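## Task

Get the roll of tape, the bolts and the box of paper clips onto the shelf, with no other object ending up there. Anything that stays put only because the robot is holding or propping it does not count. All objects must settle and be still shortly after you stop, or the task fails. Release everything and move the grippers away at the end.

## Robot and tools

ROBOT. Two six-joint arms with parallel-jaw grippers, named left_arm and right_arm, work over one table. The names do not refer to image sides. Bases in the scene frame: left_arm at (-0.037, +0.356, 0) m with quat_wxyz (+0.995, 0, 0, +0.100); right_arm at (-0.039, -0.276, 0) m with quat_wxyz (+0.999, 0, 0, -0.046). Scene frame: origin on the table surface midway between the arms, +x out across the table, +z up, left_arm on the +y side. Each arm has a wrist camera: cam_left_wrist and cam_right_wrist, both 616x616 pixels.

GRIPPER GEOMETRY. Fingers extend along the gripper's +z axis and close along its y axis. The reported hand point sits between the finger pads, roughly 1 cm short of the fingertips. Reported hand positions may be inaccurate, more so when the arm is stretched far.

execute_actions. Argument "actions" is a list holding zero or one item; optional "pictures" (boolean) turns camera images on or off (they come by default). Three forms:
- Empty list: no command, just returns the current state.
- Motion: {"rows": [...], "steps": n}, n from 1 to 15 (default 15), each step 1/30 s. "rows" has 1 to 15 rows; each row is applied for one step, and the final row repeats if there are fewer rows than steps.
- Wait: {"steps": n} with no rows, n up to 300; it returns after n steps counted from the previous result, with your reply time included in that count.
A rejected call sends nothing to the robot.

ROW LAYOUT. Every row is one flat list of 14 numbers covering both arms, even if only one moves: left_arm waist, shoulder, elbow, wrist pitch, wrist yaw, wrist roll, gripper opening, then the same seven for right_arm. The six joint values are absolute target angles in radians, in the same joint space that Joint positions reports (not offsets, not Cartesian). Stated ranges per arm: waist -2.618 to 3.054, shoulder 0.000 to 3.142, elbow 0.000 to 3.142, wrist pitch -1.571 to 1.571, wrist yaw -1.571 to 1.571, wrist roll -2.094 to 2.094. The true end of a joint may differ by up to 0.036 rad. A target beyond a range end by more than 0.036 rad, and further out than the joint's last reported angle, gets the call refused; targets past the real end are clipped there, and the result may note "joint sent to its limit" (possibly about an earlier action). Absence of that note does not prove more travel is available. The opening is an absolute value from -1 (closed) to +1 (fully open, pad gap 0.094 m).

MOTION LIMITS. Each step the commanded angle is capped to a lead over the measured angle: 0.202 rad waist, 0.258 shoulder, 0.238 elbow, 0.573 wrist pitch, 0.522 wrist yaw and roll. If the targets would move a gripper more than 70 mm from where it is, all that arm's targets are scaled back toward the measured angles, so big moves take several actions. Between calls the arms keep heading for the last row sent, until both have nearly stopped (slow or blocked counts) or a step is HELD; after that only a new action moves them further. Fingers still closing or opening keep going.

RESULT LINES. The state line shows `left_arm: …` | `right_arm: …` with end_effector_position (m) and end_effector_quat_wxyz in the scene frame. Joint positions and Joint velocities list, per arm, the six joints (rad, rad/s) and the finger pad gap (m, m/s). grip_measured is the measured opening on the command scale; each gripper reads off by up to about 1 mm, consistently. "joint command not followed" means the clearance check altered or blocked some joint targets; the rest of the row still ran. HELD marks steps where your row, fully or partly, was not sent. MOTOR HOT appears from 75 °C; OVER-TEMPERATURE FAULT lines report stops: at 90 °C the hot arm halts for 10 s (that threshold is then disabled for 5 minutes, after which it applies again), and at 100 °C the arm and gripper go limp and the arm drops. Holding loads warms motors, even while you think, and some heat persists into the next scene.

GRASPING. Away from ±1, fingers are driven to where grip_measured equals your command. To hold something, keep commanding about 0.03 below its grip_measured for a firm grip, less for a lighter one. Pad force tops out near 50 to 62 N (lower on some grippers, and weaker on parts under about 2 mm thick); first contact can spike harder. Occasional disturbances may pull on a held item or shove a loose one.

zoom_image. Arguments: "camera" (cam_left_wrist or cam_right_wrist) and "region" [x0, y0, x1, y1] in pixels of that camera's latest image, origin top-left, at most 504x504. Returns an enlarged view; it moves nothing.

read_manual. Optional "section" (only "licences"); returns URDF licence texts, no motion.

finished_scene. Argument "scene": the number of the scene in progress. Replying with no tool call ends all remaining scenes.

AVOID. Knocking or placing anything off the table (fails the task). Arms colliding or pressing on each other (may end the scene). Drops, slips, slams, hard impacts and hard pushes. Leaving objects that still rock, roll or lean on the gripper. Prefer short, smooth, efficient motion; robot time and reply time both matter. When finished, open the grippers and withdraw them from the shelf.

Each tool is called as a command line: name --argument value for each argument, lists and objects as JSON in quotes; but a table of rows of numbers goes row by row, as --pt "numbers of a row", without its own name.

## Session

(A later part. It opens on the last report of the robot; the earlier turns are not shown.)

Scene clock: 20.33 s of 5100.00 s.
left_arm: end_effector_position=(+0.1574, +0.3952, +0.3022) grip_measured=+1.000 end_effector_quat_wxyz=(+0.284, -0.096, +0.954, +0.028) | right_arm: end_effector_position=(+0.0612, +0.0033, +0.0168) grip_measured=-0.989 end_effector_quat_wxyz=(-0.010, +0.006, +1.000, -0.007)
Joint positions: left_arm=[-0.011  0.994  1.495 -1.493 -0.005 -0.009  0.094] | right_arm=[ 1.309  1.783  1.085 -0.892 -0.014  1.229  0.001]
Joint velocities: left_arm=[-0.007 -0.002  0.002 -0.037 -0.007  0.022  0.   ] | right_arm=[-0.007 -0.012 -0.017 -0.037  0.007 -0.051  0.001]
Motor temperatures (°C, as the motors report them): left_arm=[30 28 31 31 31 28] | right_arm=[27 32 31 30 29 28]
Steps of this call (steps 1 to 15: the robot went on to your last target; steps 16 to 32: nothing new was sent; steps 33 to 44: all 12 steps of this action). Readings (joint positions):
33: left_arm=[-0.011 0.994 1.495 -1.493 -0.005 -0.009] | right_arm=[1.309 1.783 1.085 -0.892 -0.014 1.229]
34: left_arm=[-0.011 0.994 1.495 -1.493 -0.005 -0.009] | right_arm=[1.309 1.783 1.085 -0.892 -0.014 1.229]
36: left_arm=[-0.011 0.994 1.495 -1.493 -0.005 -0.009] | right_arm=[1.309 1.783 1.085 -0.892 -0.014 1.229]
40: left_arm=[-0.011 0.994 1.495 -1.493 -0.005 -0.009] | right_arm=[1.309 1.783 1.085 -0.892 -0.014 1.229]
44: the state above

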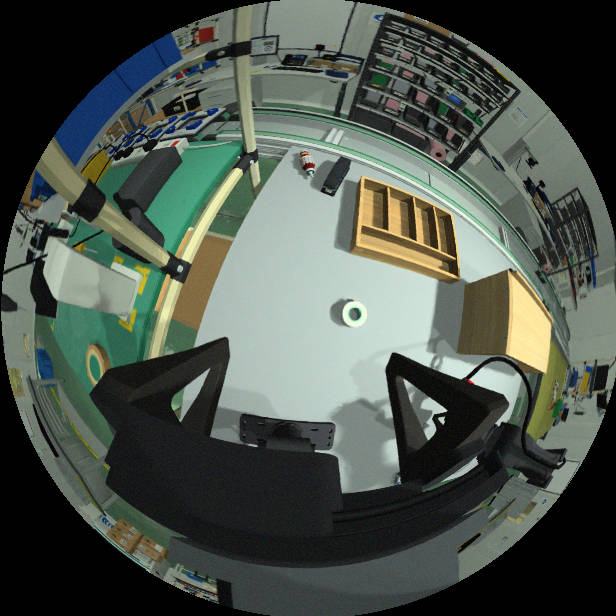

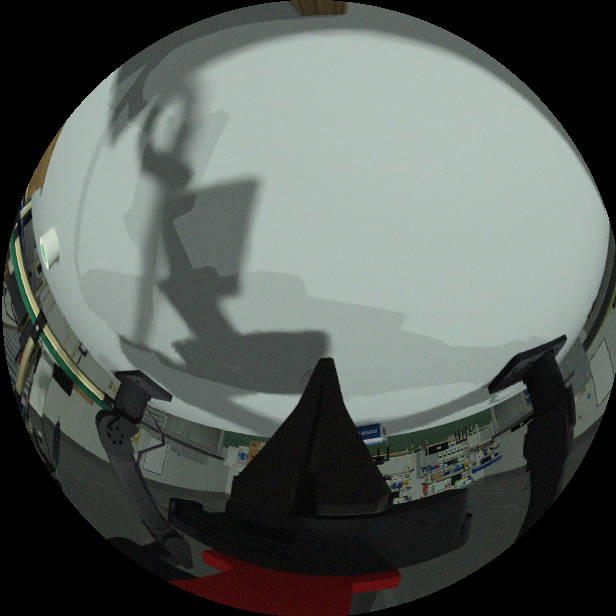

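execute_actions --actions '[{"rows":[[0,1.0,1.5,-1.5,0,0,1,1.31,1.79,1.11,-0.895,0,1.22,-0.1],[0,1.0,1.5,-1.5,0,0,1,1.31,1.79,1.11,-0.895,0,1.22,-0.1],[0,1.0,1.5,-1.5,0,0,1,1.31,1.79,1.11,-0.895,0,1.22,-0.1],[0,1.0,1.5,-1.5,0,0,1,1.31,1.79,1.11,-0.895,0,1.22,-0.1],[0,1.0,1.5,-1.5,0,0,1,1.31,1.79,1.11,-0.895,0,1.22,-0.1],[0,1.0,1.5,-1.5,0,0,1,1.42,1.77,1.065,-0.87,0,1.33,-0.1]],"steps":15}]'

execute_actions --actions '[{"rows":[[0,1.0,1.5,-1.5,0,0,1,1.42,1.77,1.05,-0.86,0,1.33,-0.1],[0,1.0,1.5,-1.5,0,0,1,1.42,1.77,1.05,-0.86,0,1.33,-0.1],[0,1.0,1.5,-1.5,0,0,1,1.42,1.77,1.05,-0.86,0,1.33,-0.1],[0,1.0,1.5,-1.5,0,0,1,1.42,1.77,1.05,-0.86,0,1.33,-0.1],[0,1.0,1.5,-1.5,0,0,1,1.42,1.77,1.05,-0.86,0,1.33,-0.86]],"steps":15}]'

Scene clock: 23.13 s of 5100.00 s.
left_arm: end_effector_position=(+0.1574, +0.3952, +0.3022) grip_measured=+1.000 end_effector_quat_wxyz=(+0.284, -0.096, +0.954, +0.028) | right_arm: end_effector_position=(+0.0299, +0.0170, +0.0167) grip_measured=-0.102 end_effector_quat_wxyz=(-0.005, -0.010, +1.000, +0.000)
Joint positions: left_arm=[-0.011  0.994  1.495 -1.493 -0.005 -0.009  0.094] | right_arm=[ 1.425  1.783  1.085 -0.875 -0.011  1.311  0.042]
Joint velocities: left_arm=[ 0.002 -0.002 -0.007 -0.051 -0.022  0.022  0.   ] | right_arm=[-0.007 -0.022 -0.012 -0.007  0.051  0.066 -0.   ]
Motor temperatures (°C, as the motors report them): left_arm=[30 28 31 31 31 28] | right_arm=[27 32 32 30 29 28]
Steps of this call (steps 1 to 15: the robot went on to your last target; steps 16 to 69: nothing new was sent; steps 70 to 84: all 15 steps of this action). Readings (joint positions):
70: left_arm=[-0.011 0.994 1.495 -1.493 -0.005 -0.009] | right_arm=[1.309 1.783 1.085 -0.892 -0.014 1.228]
71: left_arm=[-0.011 0.994 1.495 -1.493 -0.005 -0.009] | right_arm=[1.309 1.783 1.085 -0.892 -0.014 1.228]
73: left_arm=[-0.011 0.994 1.495 -1.493 -0.005 -0.009] | right_arm=[1.309 1.783 1.085 -0.892 -0.014 1.228]
77: left_arm=[-0.011 0.994 1.495 -1.493 -0.005 -0.009] | right_arm=[1.373 1.783 1.085 -0.884 -0.004 1.273]
84: the state above

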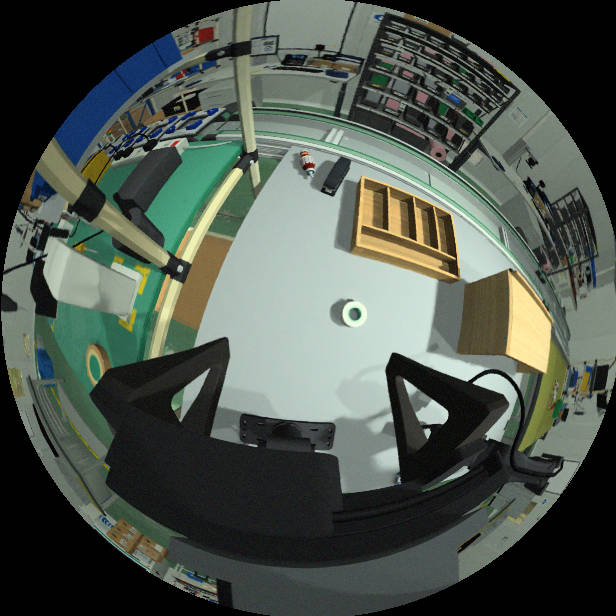

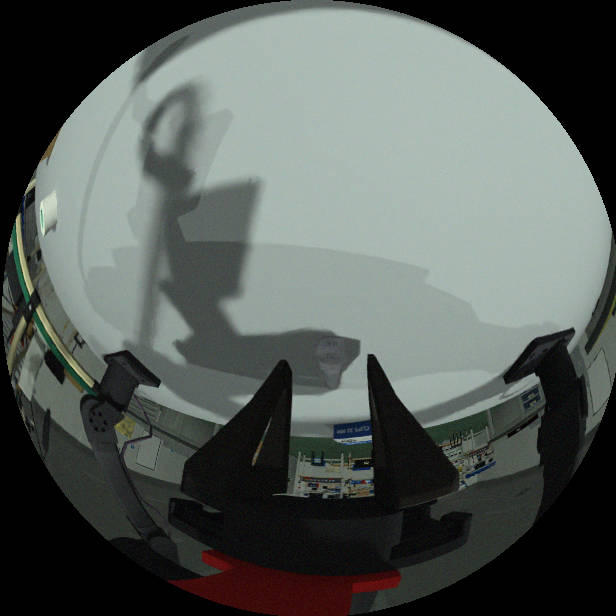

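Scene clock: 23.63 s of 5100.00 s.
left_arm: end_effector_position=(+0.1574, +0.3952, +0.3022) grip_measured=+1.000 end_effector_quat_wxyz=(+0.284, -0.096, +0.954, +0.028) | right_arm: end_effector_position=(+0.0292, +0.0150, +0.0213) grip_measured=-0.858 end_effector_quat_wxyz=(-0.004, -0.005, +1.000, +0.007)
Joint positions: left_arm=[-0.011  0.994  1.495 -1.493 -0.005 -0.009  0.094] | right_arm=[ 1.425  1.756  1.071 -0.875 -0.012  1.322  0.007]
Joint velocities: left_arm=[-0.017  0.002 -0.002 -0.066 -0.051 -0.007  0.   ] | right_arm=[ 0.002  0.012  0.007 -0.022 -0.066  0.007  0.001]
Motor temperatures (°C, as the motors report them): left_arm=[30 28 31 31 31 28] | right_arm=[27 32 31 30 29 28]
Steps of this call (steps 1 to 15: all 15 steps of this action). Readings (joint positions):
1: left_arm=[-0.011 0.994 1.495 -1.493 -0.005 -0.009] | right_arm=[1.425 1.783 1.083 -0.872 -0.011 1.313]
2: left_arm=[-0.011 0.994 1.495 -1.493 -0.005 -0.009] | right_arm=[1.425 1.783 1.080 -0.869 -0.011 1.315]
4: left_arm=[-0.011 0.994 1.495 -1.493 -0.005 -0.009] | right_arm=[1.425 1.783 1.075 -0.867 -0.011 1.317]
8: left_arm=[-0.011 0.994 1.495 -1.493 -0.005 -0.009] | right_arm=[1.425 1.771 1.071 -0.872 -0.012 1.320]
15: the state above

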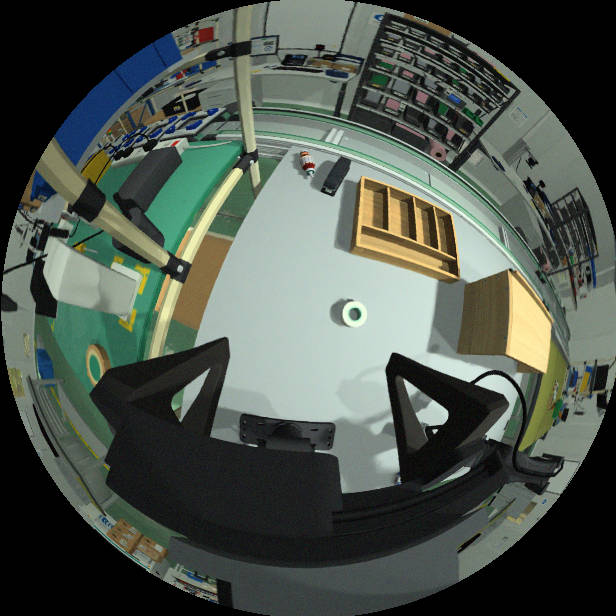

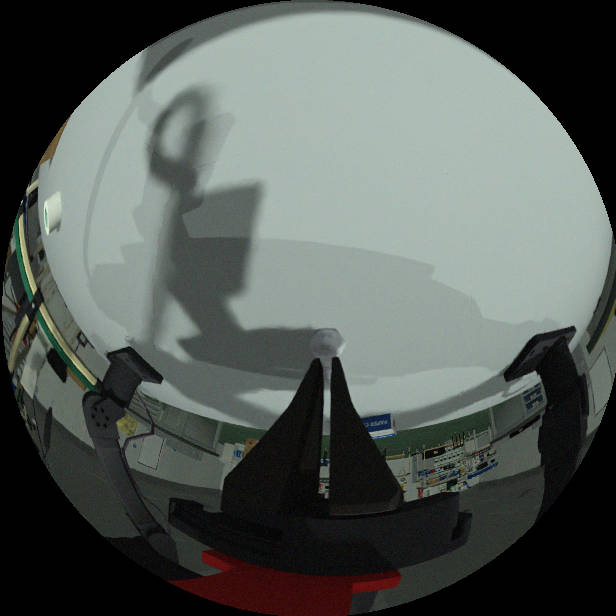

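execute_actions --actions '[{"rows":[[0,1.0,1.5,-1.5,0,0,1,1.42,1.76,1.08,-0.88,0,1.33,-0.1],[0,1.0,1.5,-1.5,0,0,1,1.42,1.76,1.08,-0.88,0,1.33,-0.1],[0,1.0,1.5,-1.5,0,0,1,1.42,1.76,1.08,-0.88,0,1.33,-0.1],[0,1.0,1.5,-1.5,0,0,1,1.42,1.76,1.08,-0.88,0,1.33,-0.1],[0,1.0,1.5,-1.5,0,0,1,1.51,1.755,1.075,-0.885,0,1.42,-0.1]],"steps":15}]'

execute_actions --actions '[{"rows":[[0,1.0,1.5,-1.5,0,0,1,1.51,1.755,1.075,-0.885,0,1.42,-0.86]],"steps":12}]'

Scene clock: 25.73 s of 5100.00 s.
left_arm: end_effector_position=(+0.1574, +0.3952, +0.3022) grip_measured=+1.000 end_effector_quat_wxyz=(+0.284, -0.096, +0.954, +0.028) | right_arm: end_effector_position=(+0.0043, +0.0196, +0.0213) grip_measured=-0.102 end_effector_quat_wxyz=(-0.004, -0.007, +1.000, +0.006)
Joint positions: left_arm=[-0.011  0.994  1.495 -1.493 -0.005 -0.009  0.094] | right_arm=[ 1.511  1.756  1.071 -0.875 -0.009  1.404  0.042]
Joint velocities: left_arm=[-0.007  0.002 -0.022 -0.022 -0.037 -0.037  0.   ] | right_arm=[ 0.002 -0.027 -0.007  0.007 -0.022  0.051 -0.001]
Motor temperatures (°C, as the motors report them): left_arm=[30 28 31 32 31 28] | right_arm=[27 32 31 30 29 28]
Steps of this call (steps 1 to 15: the robot went on to your last target; steps 16 to 48: nothing new was sent; steps 49 to 63: all 15 steps of this action). Readings (joint positions):
49: left_arm=[-0.011 0.994 1.495 -1.493 -0.005 -0.009] | right_arm=[1.425 1.756 1.071 -0.875 -0.012 1.323]
50: left_arm=[-0.011 0.994 1.495 -1.493 -0.005 -0.009] | right_arm=[1.425 1.756 1.071 -0.875 -0.012 1.323]
52: left_arm=[-0.011 0.994 1.495 -1.493 -0.005 -0.009] | right_arm=[1.425 1.756 1.071 -0.875 -0.012 1.323]
56: left_arm=[-0.011 0.994 1.495 -1.493 -0.005 -0.009] | right_arm=[1.491 1.756 1.071 -0.875 -0.006 1.374]
63: the state above

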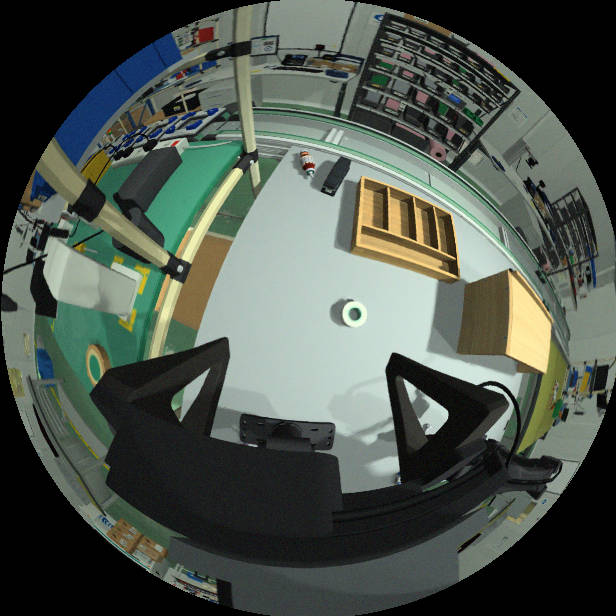

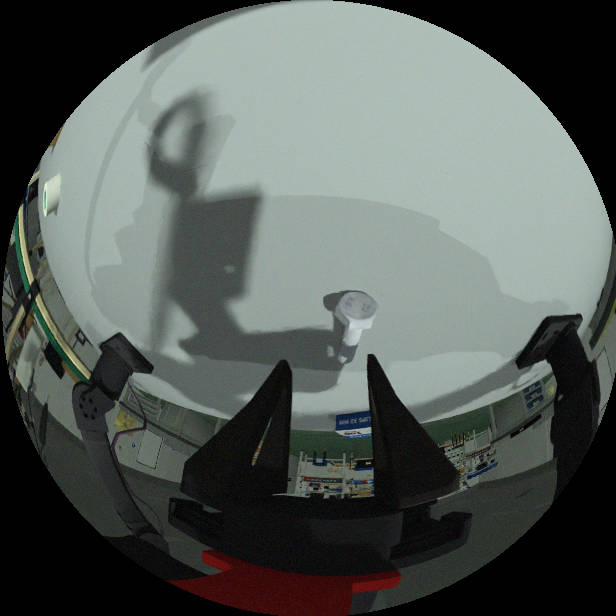

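Scene clock: 26.13 s of 5100.00 s.
left_arm: end_effector_position=(+0.1574, +0.3952, +0.3022) grip_measured=+1.000 end_effector_quat_wxyz=(+0.284, -0.096, +0.954, +0.028) | right_arm: end_effector_position=(+0.0043, +0.0196, +0.0213) grip_measured=-0.858 end_effector_quat_wxyz=(-0.004, -0.004, +1.000, +0.006)
Joint positions: left_arm=[-0.011  0.994  1.495 -1.493 -0.005 -0.009  0.094] | right_arm=[ 1.511  1.756  1.071 -0.875 -0.009  1.411  0.007]
Joint velocities: left_arm=[ 0.002  0.002 -0.002 -0.051  0.007  0.051  0.   ] | right_arm=[-0.002  0.002  0.017 -0.051  0.007 -0.022 -0.001]
Motor temperatures (°C, as the motors report them): left_arm=[30 28 31 32 31 28] | right_arm=[27 32 31 30 29 28]
Steps of this call (steps 1 to 12: all 12 steps of this action). Readings (joint positions):
1: left_arm=[-0.011 0.994 1.495 -1.493 -0.005 -0.009] | right_arm=[1.511 1.756 1.071 -0.875 -0.009 1.405]
2: left_arm=[-0.011 0.994 1.495 -1.493 -0.005 -0.009] | right_arm=[1.511 1.756 1.071 -0.875 -0.009 1.407]
4: left_arm=[-0.011 0.994 1.495 -1.493 -0.005 -0.009] | right_arm=[1.511 1.756 1.071 -0.875 -0.009 1.409]
8: left_arm=[-0.011 0.994 1.495 -1.493 -0.005 -0.009] | right_arm=[1.511 1.756 1.071 -0.875 -0.009 1.410]
12: the state above

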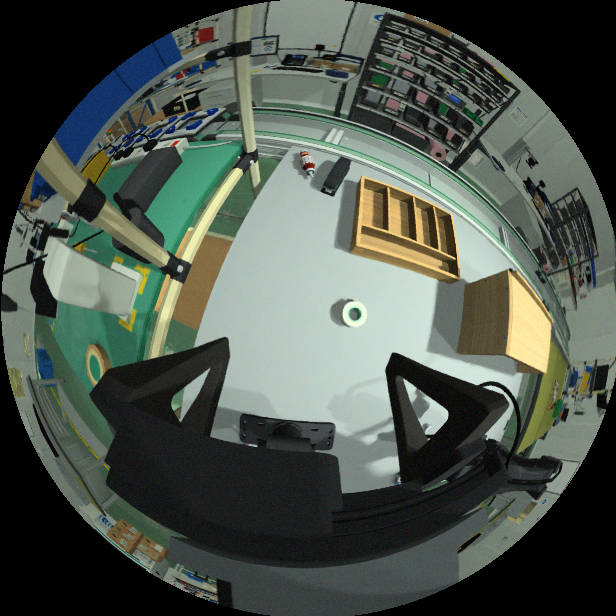

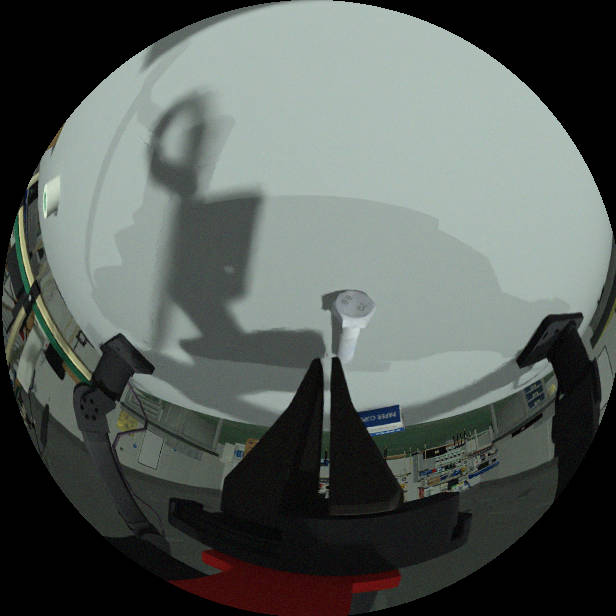

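execute_actions --actions '[{"rows":[[0,1.0,1.5,-1.5,0,0,1,1.51,1.755,1.09,-0.89,0,1.42,-0.1],[0,1.0,1.5,-1.5,0,0,1,1.51,1.755,1.09,-0.89,0,1.42,-0.1],[0,1.0,1.5,-1.5,0,0,1,1.51,1.755,1.09,-0.89,0,1.42,-0.1],[0,1.0,1.5,-1.5,0,0,1,1.51,1.755,1.09,-0.89,0,1.42,-0.1],[0,1.0,1.5,-1.5,0,0,1,1.42,1.755,1.075,-0.885,0,1.33,-0.1],[0,1.0,1.5,-1.5,0,0,1,1.42,1.755,1.075,-0.885,0,1.33,-0.1],[0,1.0,1.5,-1.5,0,0,1,1.42,1.755,1.075,-0.885,0,1.33,-0.1],[0,1.0,1.5,-1.5,0,0,1,1.42,1.755,1.075,-0.885,0,1.33,-0.1],[0,1.0,1.5,-1.5,0,0,1,1.42,1.755,1.075,-0.885,0,1.33,-0.1],[0,1.0,1.5,-1.5,0,0,1,1.42,1.775,1.02,-0.82,0,1.33,-0.1]],"steps":15}]'

execute_actions --actions '[{"rows":[[0,1.0,1.5,-1.5,0,0,1,1.42,1.775,1.02,-0.82,0,1.33,-0.1],[0,1.0,1.5,-1.5,0,0,1,1.42,1.775,1.02,-0.82,0,1.33,-0.1],[0,1.0,1.5,-1.5,0,0,1,1.42,1.775,1.02,-0.82,0,1.33,-0.1],[0,1.0,1.5,-1.5,0,0,1,1.42,1.775,1.02,-0.82,0,1.33,-0.1],[0,1.0,1.5,-1.5,0,0,1,1.42,1.775,1.02,-0.82,0,1.33,-0.1],[0,1.0,1.5,-1.5,0,0,1,1.42,1.775,1.02,-0.82,0,1.33,-0.86]],"steps":15}]'

Scene clock: 29.50 s of 5100.00 s.
left_arm: end_effector_position=(+0.1574, +0.3952, +0.3022) grip_measured=+1.000 end_effector_quat_wxyz=(+0.284, -0.096, +0.954, +0.028) | right_arm: end_effector_position=(+0.0305, +0.0117, +0.0118) grip_measured=-0.102 end_effector_quat_wxyz=(-0.005, +0.010, +1.000, +0.005)
Joint positions: left_arm=[-0.011  0.994  1.495 -1.493 -0.005 -0.009  0.094] | right_arm=[ 1.418  1.765  1.041 -0.838 -0.011  1.345  0.042]
Joint velocities: left_arm=[ 0.007  0.007 -0.007 -0.007  0.051  0.007  0.   ] | right_arm=[ 0.012  0.042 -0.061  0.037  0.022 -0.095  0.002]
Motor temperatures (°C, as the motors report them): left_arm=[30 28 31 32 31 28] | right_arm=[27 33 31 30 29 28]
Steps of this call (steps 1 to 15: the robot went on to your last target; steps 16 to 86: nothing new was sent; steps 87 to 101: all 15 steps of this action). Readings (joint positions):
87: left_arm=[-0.011 0.994 1.495 -1.493 -0.005 -0.009] | right_arm=[1.511 1.756 1.071 -0.875 -0.009 1.412]
88: left_arm=[-0.011 0.994 1.495 -1.493 -0.005 -0.009] | right_arm=[1.511 1.756 1.071 -0.875 -0.009 1.412]
90: left_arm=[-0.011 0.994 1.495 -1.493 -0.005 -0.009] | right_arm=[1.511 1.756 1.071 -0.875 -0.009 1.412]
94: left_arm=[-0.011 0.994 1.495 -1.493 -0.005 -0.009] | right_arm=[1.439 1.756 1.071 -0.875 -0.015 1.369]
101: the state above

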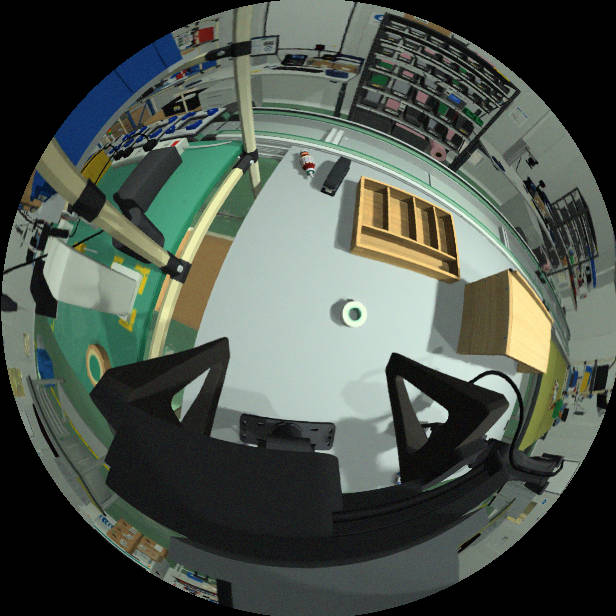

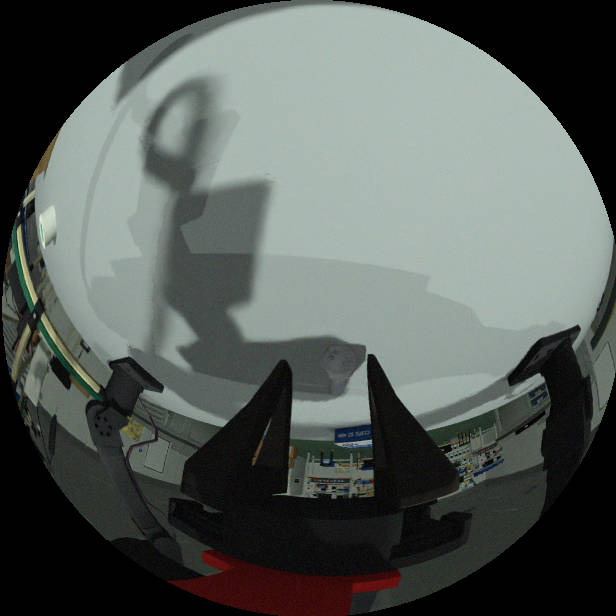

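Scene clock: 30.00 s of 5100.00 s.
left_arm: end_effector_position=(+0.1574, +0.3952, +0.3022) grip_measured=+1.000 end_effector_quat_wxyz=(+0.284, -0.096, +0.954, +0.028) | right_arm: end_effector_position=(+0.0311, +0.0142, +0.0111) grip_measured=-0.709 end_effector_quat_wxyz=(-0.003, +0.007, +1.000, +0.010)
Joint positions: left_arm=[-0.011  0.994  1.495 -1.493 -0.005 -0.009  0.094] | right_arm=[ 1.418  1.766  1.039 -0.825 -0.011  1.339  0.014]
Joint velocities: left_arm=[-0.012  0.002 -0.012  0.066 -0.022 -0.007  0.   ] | right_arm=[-0.007  0.002 -0.002  0.037 -0.007 -0.11   0.   ]
Motor temperatures (°C, as the motors report them): left_arm=[30 28 31 32 31 28] | right_arm=[27 33 31 30 29 28]
Steps of this call (steps 1 to 15: all 15 steps of this action). Readings (joint positions):
1: left_arm=[-0.011 0.994 1.495 -1.493 -0.005 -0.009] | right_arm=[1.418 1.766 1.040 -0.836 -0.011 1.344]
2: left_arm=[-0.011 0.994 1.495 -1.493 -0.005 -0.009] | right_arm=[1.418 1.766 1.039 -0.835 -0.011 1.343]
4: left_arm=[-0.011 0.994 1.495 -1.493 -0.005 -0.009] | right_arm=[1.418 1.766 1.039 -0.831 -0.011 1.342]
8: left_arm=[-0.011 0.994 1.495 -1.493 -0.005 -0.009] | right_arm=[1.418 1.766 1.039 -0.826 -0.011 1.340]
15: the state above

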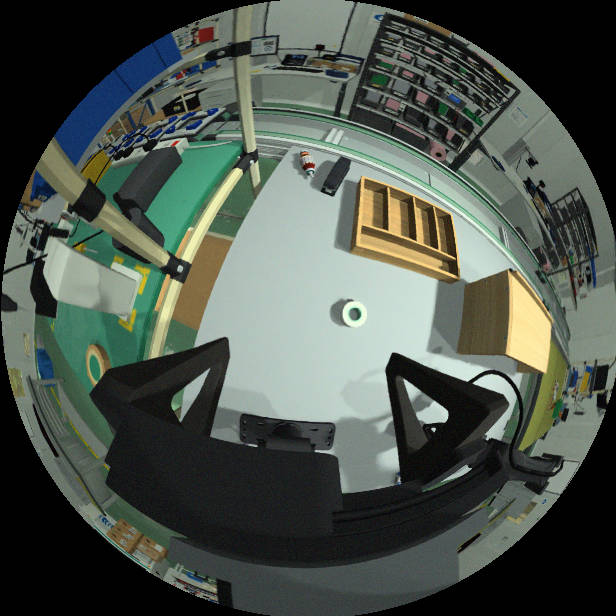

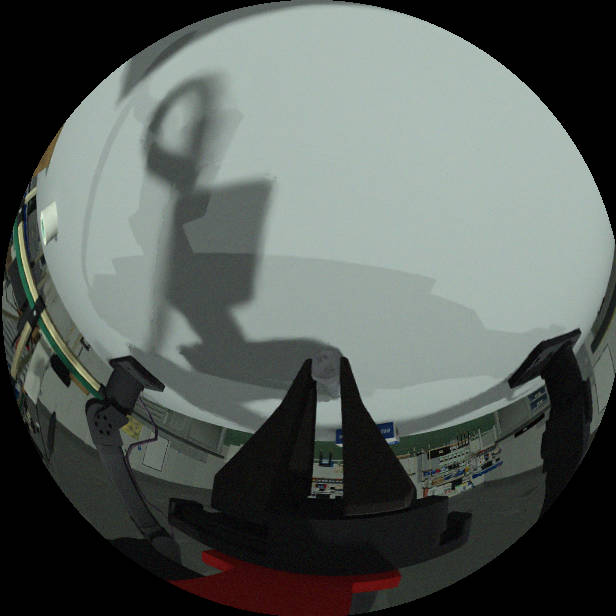

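Contact at −0.709 (14 mm). Hold −0.75 and carry.

execute_actions --actions '[{"rows":[[0,1.0,1.5,-1.5,0,0,1,1.42,1.5,1.5,-1.5,0,1.0,-0.75]],"steps":15}]'

execute_actions --actions '[{"rows":[[0,1.0,1.5,-1.5,0,0,1,1.2,1.15,1.7,-1.5,0,0,-0.75]],"steps":15}]'

execute_actions --actions '[{"rows":[[0,1.0,1.5,-1.5,0,0,1,0.1,1.15,1.7,-1.5,0,0,-0.75]],"steps":15}]'

execute_actions --actions '[{"rows":[[0,1.0,1.5,-1.5,0,0,1,-0.085,1.5,2.05,-1.45,0,0,-0.75]],"steps":15}]'

Scene clock: 31.67 s of 5100.00 s.
left_arm: end_effector_position=(+0.1574, +0.3952, +0.3022) grip_measured=+1.000 end_effector_quat_wxyz=(+0.284, -0.096, +0.954, +0.028) | right_arm: end_effector_position=(+0.0269, -0.0028, +0.2029) grip_measured=-0.709 end_effector_quat_wxyz=(+0.027, -0.145, +0.986, +0.081)
Joint positions: left_arm=[-0.011  0.994  1.495 -1.493 -0.005 -0.009  0.094] | right_arm=[ 1.418  1.478  1.504 -1.426 -0.011  1.034  0.014]
Joint velocities: left_arm=[-0.022 -0.017  0.002  0.007  0.051  0.051  0.   ] | right_arm=[ 0.007  0.149 -0.007 -0.491 -0.037 -0.139  0.   ]
Motor temperatures (°C, as the motors report them): left_arm=[30 28 31 32 31 28] | right_arm=[27 33 31 30 29 28]
Steps of this call (steps 1 to 15: the robot went on to your last target; steps 16 to 35: nothing new was sent; steps 36 to 50: all 15 steps of this action). Readings (joint positions):
36: left_arm=[-0.011 0.994 1.495 -1.493 -0.005 -0.009] | right_arm=[1.418 1.757 1.054 -0.864 -0.011 1.310]
37: left_arm=[-0.011 0.994 1.495 -1.493 -0.005 -0.009] | right_arm=[1.418 1.737 1.075 -0.927 -0.011 1.279]
39: left_arm=[-0.011 0.994 1.495 -1.493 -0.005 -0.009] | right_arm=[1.418 1.672 1.138 -1.049 -0.011 1.224]
43: left_arm=[-0.011 0.994 1.495 -1.493 -0.005 -0.009] | right_arm=[1.418 1.561 1.349 -1.257 -0.011 1.125]
50: the state above

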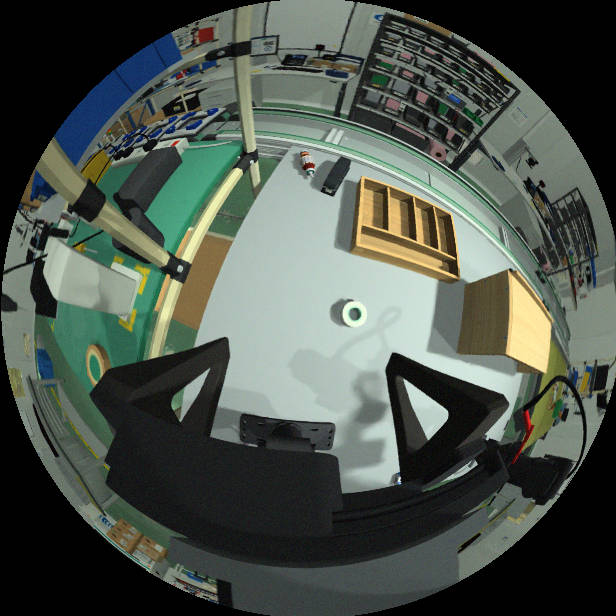

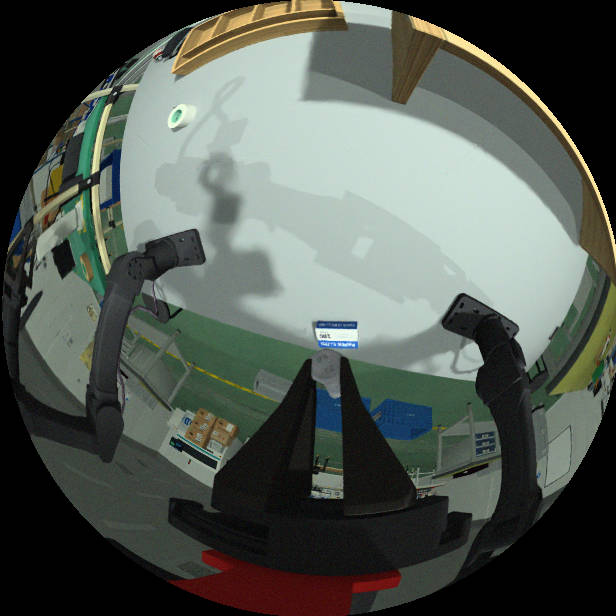

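Scene clock: 32.17 s of 5100.00 s.
left_arm: end_effector_position=(+0.1574, +0.3952, +0.3022) grip_measured=+1.000 end_effector_quat_wxyz=(+0.284, -0.096, +0.954, +0.028) | right_arm: end_effector_position=(+0.0604, -0.0669, +0.3469) grip_measured=-0.709 end_effector_quat_wxyz=(+0.266, -0.454, +0.828, +0.195)
Joint positions: left_arm=[-0.011  0.994  1.495 -1.493 -0.005 -0.009  0.094] | right_arm=[ 1.209  1.122  1.705 -1.482 -0.012  0.116  0.014]
Joint velocities: left_arm=[ 0.002 -0.007 -0.012  0.022 -0.037  0.037  0.   ] | right_arm=[-0.002  0.252 -0.012 -0.095 -0.022 -0.725 -0.   ]
Motor temperatures (°C, as the motors report them): left_arm=[30 28 31 32 31 28] | right_arm=[27 33 32 30 29 28]
Steps of this call (steps 1 to 15: all 15 steps of this action). Readings (joint positions):
1: left_arm=[-0.011 0.994 1.495 -1.493 -0.005 -0.009] | right_arm=[1.404 1.472 1.508 -1.437 -0.020 0.988]
2: left_arm=[-0.011 0.994 1.495 -1.493 -0.005 -0.009] | right_arm=[1.375 1.456 1.516 -1.442 -0.025 0.936]
4: left_arm=[-0.011 0.994 1.495 -1.493 -0.005 -0.009] | right_arm=[1.306 1.396 1.550 -1.444 -0.024 0.827]
8: left_arm=[-0.011 0.994 1.495 -1.493 -0.005 -0.009] | right_arm=[1.220 1.226 1.642 -1.451 -0.016 0.515]
15: the state above

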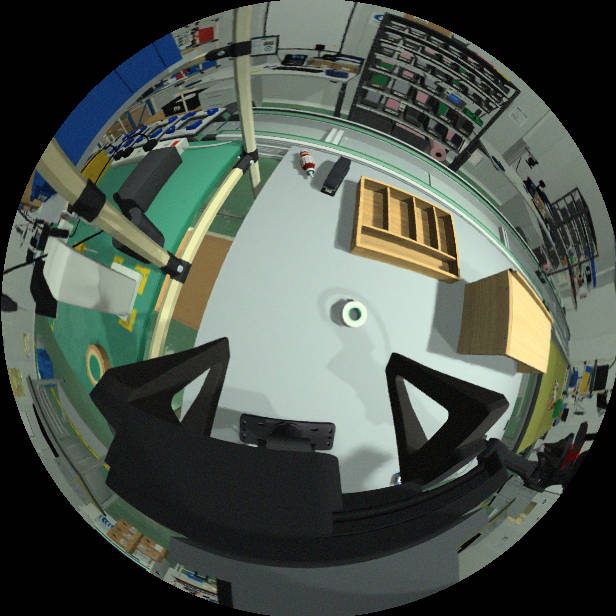

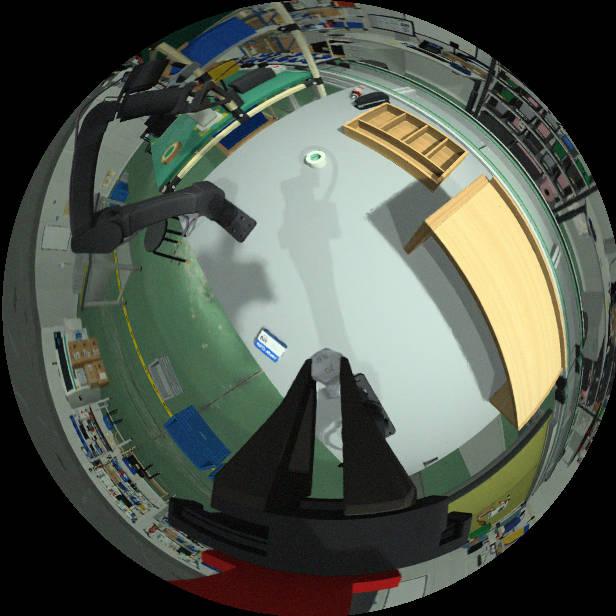

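Scene clock: 32.67 s of 5100.00 s.
left_arm: end_effector_position=(+0.1574, +0.3952, +0.3022) grip_measured=+1.000 end_effector_quat_wxyz=(+0.284, -0.096, +0.954, +0.028) | right_arm: end_effector_position=(+0.1999, -0.2646, +0.3385) grip_measured=-0.709 end_effector_quat_wxyz=(+0.310, -0.015, +0.950, +0.007)
Joint positions: left_arm=[-0.011  0.994  1.495 -1.493 -0.005 -0.009  0.094] | right_arm=[ 0.141  1.158  1.705 -1.486  0.005  0.014  0.014]
Joint velocities: left_arm=[ 0.007 -0.007  0.007  0.022  0.081  0.022  0.   ] | right_arm=[-0.921 -0.022 -0.012 -0.11   0.125 -0.037 -0.001]
Motor temperatures (°C, as the motors report them): left_arm=[30 28 31 32 31 28] | right_arm=[27 33 32 30 29 28]
Steps of this call (steps 1 to 15: all 15 steps of this action). Readings (joint positions):
1: left_arm=[-0.011 0.994 1.495 -1.493 -0.005 -0.009] | right_arm=[1.167 1.130 1.705 -1.485 -0.030 0.090]
2: left_arm=[-0.011 0.994 1.495 -1.493 -0.005 -0.009] | right_arm=[1.093 1.138 1.705 -1.486 -0.030 0.073]
4: left_arm=[-0.011 0.994 1.495 -1.493 -0.005 -0.009] | right_arm=[0.940 1.151 1.705 -1.486 -0.023 0.050]
8: left_arm=[-0.011 0.994 1.495 -1.493 -0.005 -0.009] | right_arm=[0.634 1.158 1.705 -1.486 -0.013 0.026]
15: the state above

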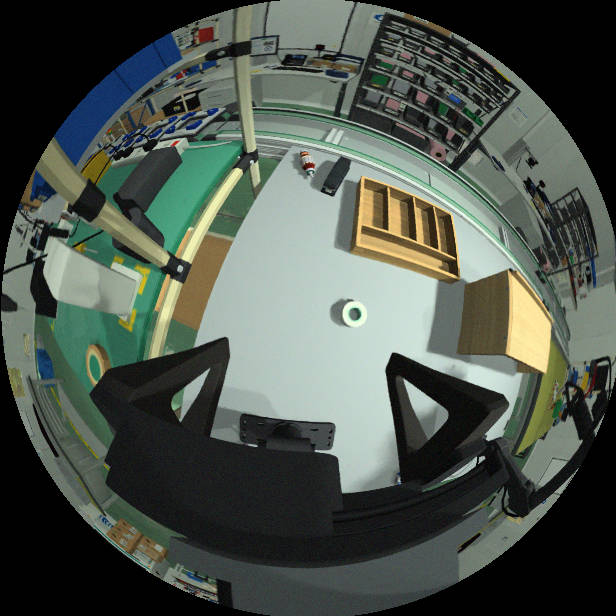

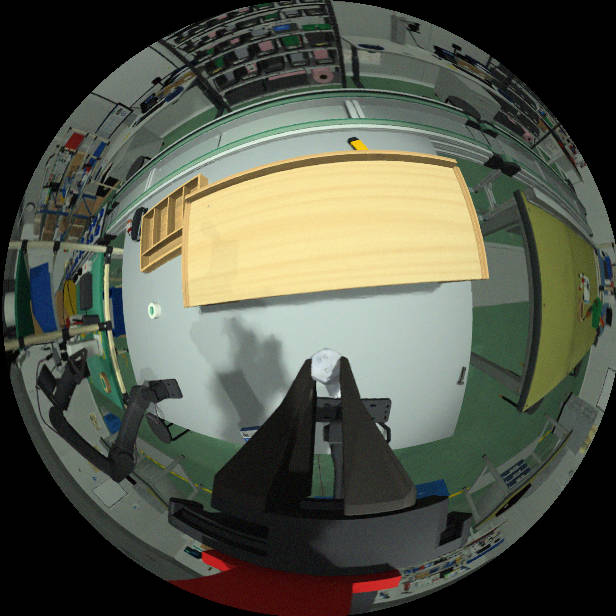

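Scene clock: 33.17 s of 5100.00 s.
left_arm: end_effector_position=(+0.1574, +0.3952, +0.3022) grip_measured=+1.000 end_effector_quat_wxyz=(+0.284, -0.096, +0.954, +0.028) | right_arm: end_effector_position=(+0.2959, -0.3327, +0.3514) grip_measured=-0.709 end_effector_quat_wxyz=(+0.308, +0.085, +0.947, -0.025)
Joint positions: left_arm=[-0.011  0.994  1.495 -1.493 -0.005 -0.009  0.094] | right_arm=[-0.077  1.52   2.02  -1.441  0.     0.009  0.014]
Joint velocities: left_arm=[-0.007 -0.017 -0.007 -0.022 -0.051  0.022  0.   ] | right_arm=[-0.017 -0.125  0.012  0.007  0.007  0.007  0.002]
Motor temperatures (°C, as the motors report them): left_arm=[30 28 31 32 31 28] | right_arm=[27 33 32 30 29 28]
Steps of this call (steps 1 to 15: all 15 steps of this action). Readings (joint positions):
1: left_arm=[-0.011 0.994 1.495 -1.493 -0.005 -0.009] | right_arm=[0.093 1.189 1.746 -1.516 -0.004 0.012]
2: left_arm=[-0.011 0.994 1.495 -1.493 -0.005 -0.009] | right_arm=[0.037 1.241 1.817 -1.532 -0.004 0.012]
4: left_arm=[-0.011 0.994 1.495 -1.493 -0.005 -0.009] | right_arm=[-0.037 1.368 1.956 -1.508 -0.002 0.012]
8: left_arm=[-0.011 0.994 1.495 -1.493 -0.005 -0.009] | right_arm=[-0.077 1.514 2.020 -1.436 0.000 0.011]
15: the state above

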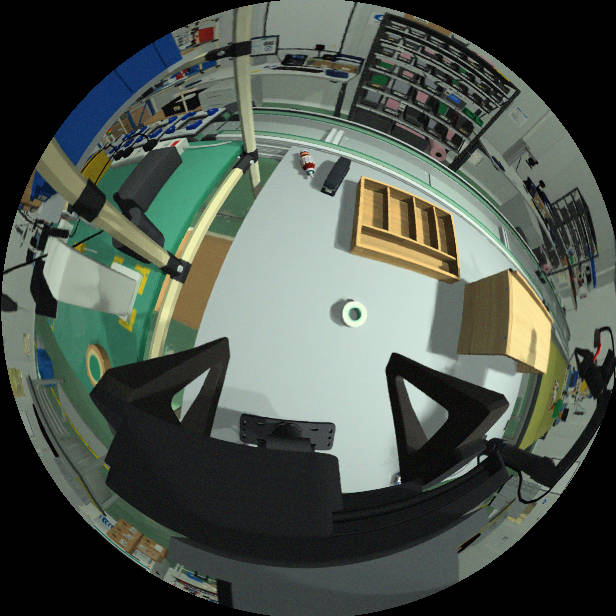

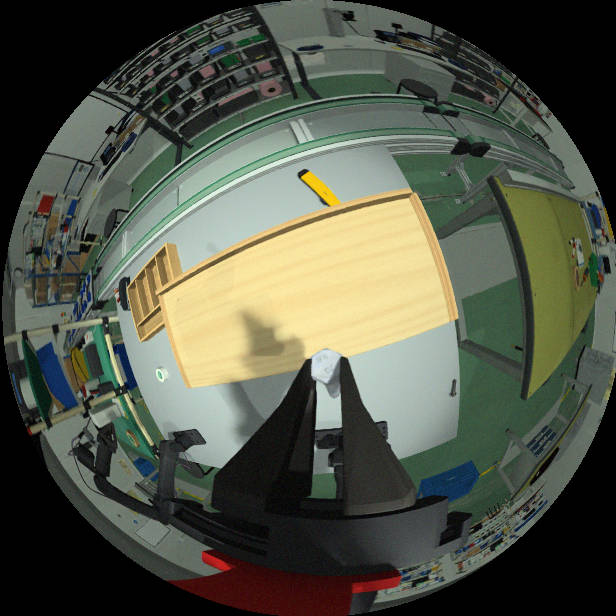

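execute_actions --actions '[{"rows":[[0,1.0,1.5,-1.5,0,0,1,-0.03,1.9,2.3,-1.4,0,0,-0.75]],"steps":13}]'

execute_actions --actions '[{"rows":[[0,1.0,1.5,-1.5,0,0,1,-0.03,2.05,2.27,-1.3,0,0,-0.75]],"steps":13}]'

Scene clock: 34.27 s of 5100.00 s.
left_arm: end_effector_position=(+0.1574, +0.3952, +0.3022) grip_measured=+1.000 end_effector_quat_wxyz=(+0.284, -0.096, +0.954, +0.028) | right_arm: end_effector_position=(+0.4087, -0.3345, +0.2802) grip_measured=-0.709 end_effector_quat_wxyz=(+0.246, +0.068, +0.967, -0.016)
Joint positions: left_arm=[-0.011  0.994  1.495 -1.493 -0.005 -0.009  0.094] | right_arm=[-0.038  1.957  2.282 -1.398  0.002  0.009  0.014]
Joint velocities: left_arm=[-0.012 -0.007  0.007 -0.007  0.022 -0.051  0.   ] | right_arm=[-0.022 -0.173  0.002 -0.051  0.066  0.022 -0.   ]
Motor temperatures (°C, as the motors report them): left_arm=[30 28 31 32 31 28] | right_arm=[27 33 32 30 29 28]
Steps of this call (steps 1 to 15: the robot went on to your last target; steps 16 to 20: nothing new was sent; steps 21 to 33: all 13 steps of this action). Readings (joint positions):
21: left_arm=[-0.011 0.994 1.495 -1.493 -0.005 -0.009] | right_arm=[-0.072 1.549 2.071 -1.474 0.002 0.009]
22: left_arm=[-0.011 0.994 1.495 -1.493 -0.005 -0.009] | right_arm=[-0.064 1.604 2.153 -1.484 0.002 0.009]
24: left_arm=[-0.011 0.994 1.495 -1.493 -0.005 -0.009] | right_arm=[-0.049 1.710 2.250 -1.433 0.002 0.009]
28: left_arm=[-0.011 0.994 1.495 -1.493 -0.005 -0.009] | right_arm=[-0.039 1.887 2.282 -1.391 0.002 0.009]
33: the state above

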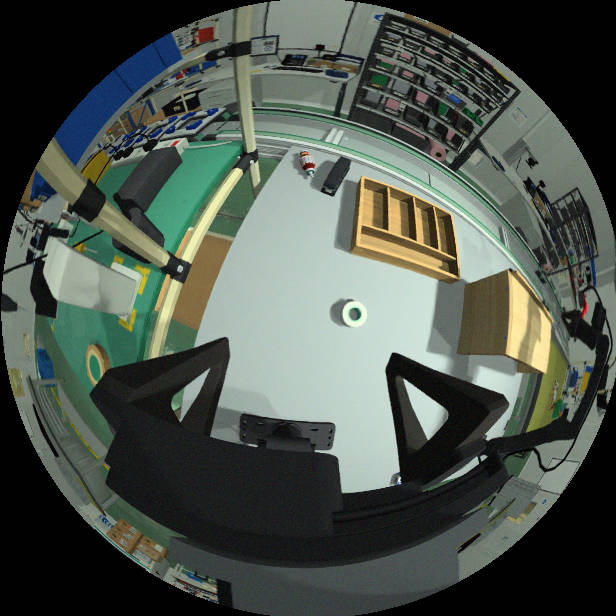

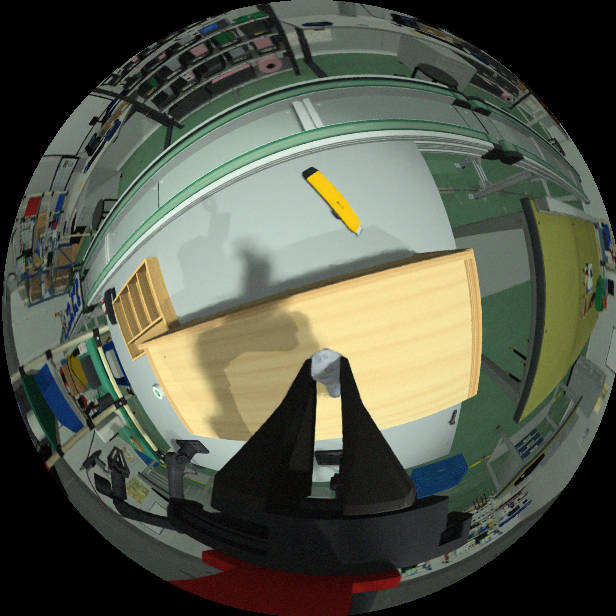

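Scene clock: 34.70 s of 5100.00 s.
left_arm: end_effector_position=(+0.1574, +0.3952, +0.3022) grip_measured=+1.000 end_effector_quat_wxyz=(+0.284, -0.096, +0.954, +0.028) | right_arm: end_effector_position=(+0.4416, -0.3388, +0.2396) grip_measured=-0.709 end_effector_quat_wxyz=(+0.231, +0.068, +0.970, -0.015)
Joint positions: left_arm=[-0.011  0.994  1.495 -1.493 -0.005 -0.009  0.094] | right_arm=[-0.038  2.068  2.282 -1.318  0.002  0.009  0.014]
Joint velocities: left_arm=[-0.002  0.012  0.012 -0.007 -0.037 -0.022  0.   ] | right_arm=[-0.007 -0.037  0.007  0.022 -0.007  0.095  0.   ]
Motor temperatures (°C, as the motors report them): left_arm=[30 28 31 32 31 28] | right_arm=[27 33 32 31 29 28]
Steps of this call (steps 1 to 13: all 13 steps of this action). Readings (joint positions):
1: left_arm=[-0.011 0.994 1.495 -1.493 -0.005 -0.009] | right_arm=[-0.038 1.961 2.282 -1.391 0.002 0.009]
2: left_arm=[-0.011 0.994 1.495 -1.493 -0.005 -0.009] | right_arm=[-0.038 1.965 2.282 -1.373 0.002 0.009]
4: left_arm=[-0.011 0.994 1.495 -1.493 -0.005 -0.009] | right_arm=[-0.038 1.993 2.282 -1.345 0.002 0.009]
8: left_arm=[-0.011 0.994 1.495 -1.493 -0.005 -0.009] | right_arm=[-0.038 2.057 2.282 -1.323 0.002 0.009]
13: the state above

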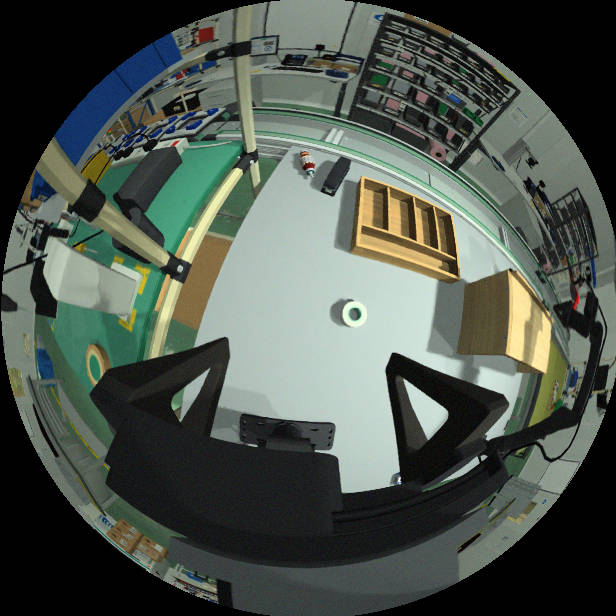

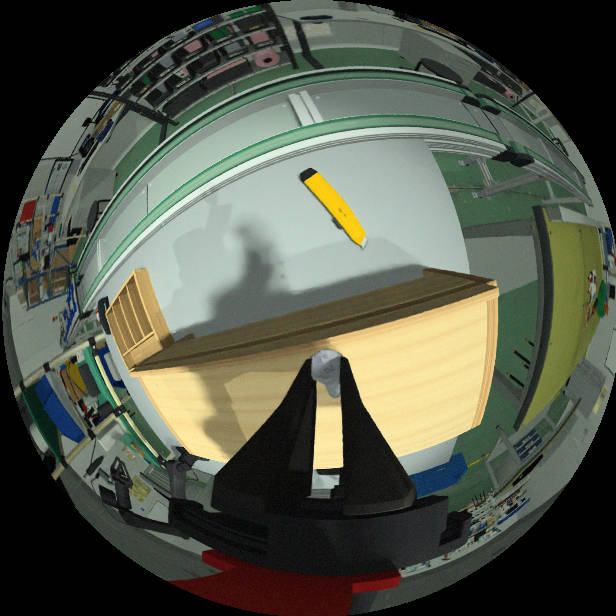

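execute_actions --actions '[{"rows":[[0,1.0,1.5,-1.5,0,0,1,-0.03,2.0,2.14,-1.25,0,0,-0.75]],"steps":15}]'

Scene clock: 35.73 s of 5100.00 s.
left_arm: end_effector_position=(+0.1574, +0.3952, +0.3022) grip_measured=+1.000 end_effector_quat_wxyz=(+0.284, -0.096, +0.954, +0.028) | right_arm: end_effector_position=(+0.4324, -0.3376, +0.2255) grip_measured=-0.709 end_effector_quat_wxyz=(+0.220, +0.068, +0.973, -0.014)
Joint positions: left_arm=[-0.011  0.994  1.495 -1.493 -0.005 -0.009  0.094] | right_arm=[-0.038  2.017  2.155 -1.265  0.002  0.009  0.014]
Joint velocities: left_arm=[-0.002  0.007 -0.007 -0.022 -0.022 -0.022  0.   ] | right_arm=[-0.012  0.002 -0.017 -0.051 -0.007 -0.066  0.001]
Motor temperatures (°C, as the motors report them): left_arm=[30 28 31 32 31 28] | right_arm=[27 33 32 31 29 28]
Steps of this call (steps 1 to 15: the robot went on to your last target; step 16: nothing new was sent; steps 17 to 31: all 15 steps of this action). Readings (joint positions):
17: left_arm=[-0.011 0.994 1.495 -1.493 -0.005 -0.009] | right_arm=[-0.038 2.052 2.253 -1.291 0.002 0.009]
18: left_arm=[-0.011 0.994 1.495 -1.493 -0.005 -0.009] | right_arm=[-0.038 2.035 2.214 -1.278 0.002 0.009]
20: left_arm=[-0.011 0.994 1.495 -1.493 -0.005 -0.009] | right_arm=[-0.038 2.018 2.172 -1.278 0.002 0.009]
24: left_arm=[-0.011 0.994 1.495 -1.493 -0.005 -0.009] | right_arm=[-0.038 2.017 2.155 -1.274 0.002 0.009]
31: the state above

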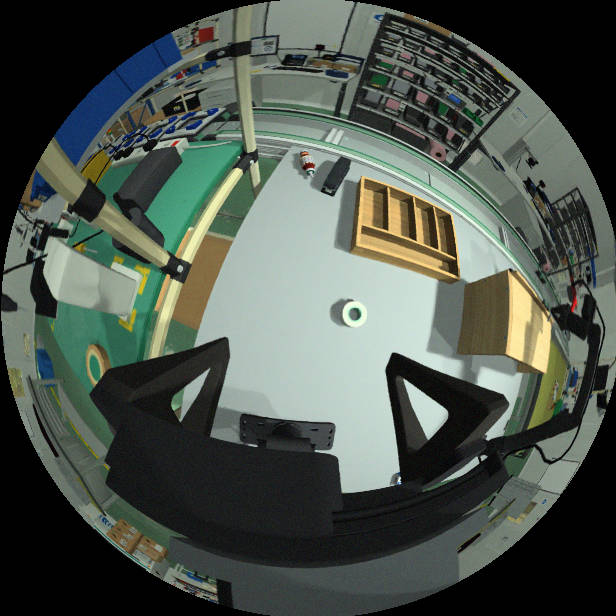

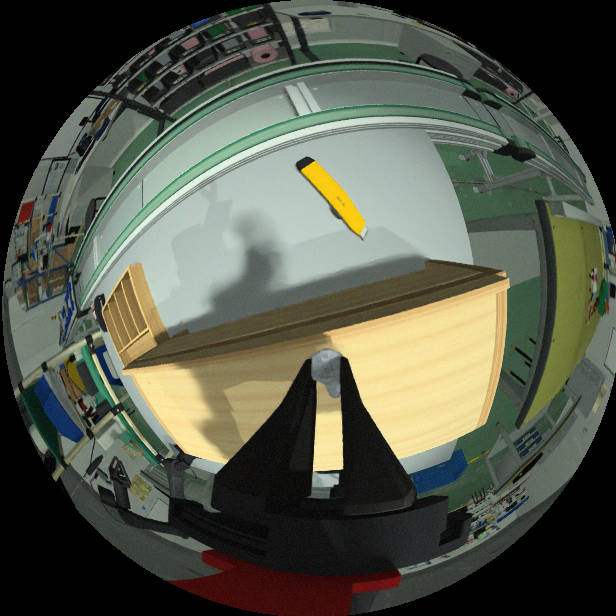

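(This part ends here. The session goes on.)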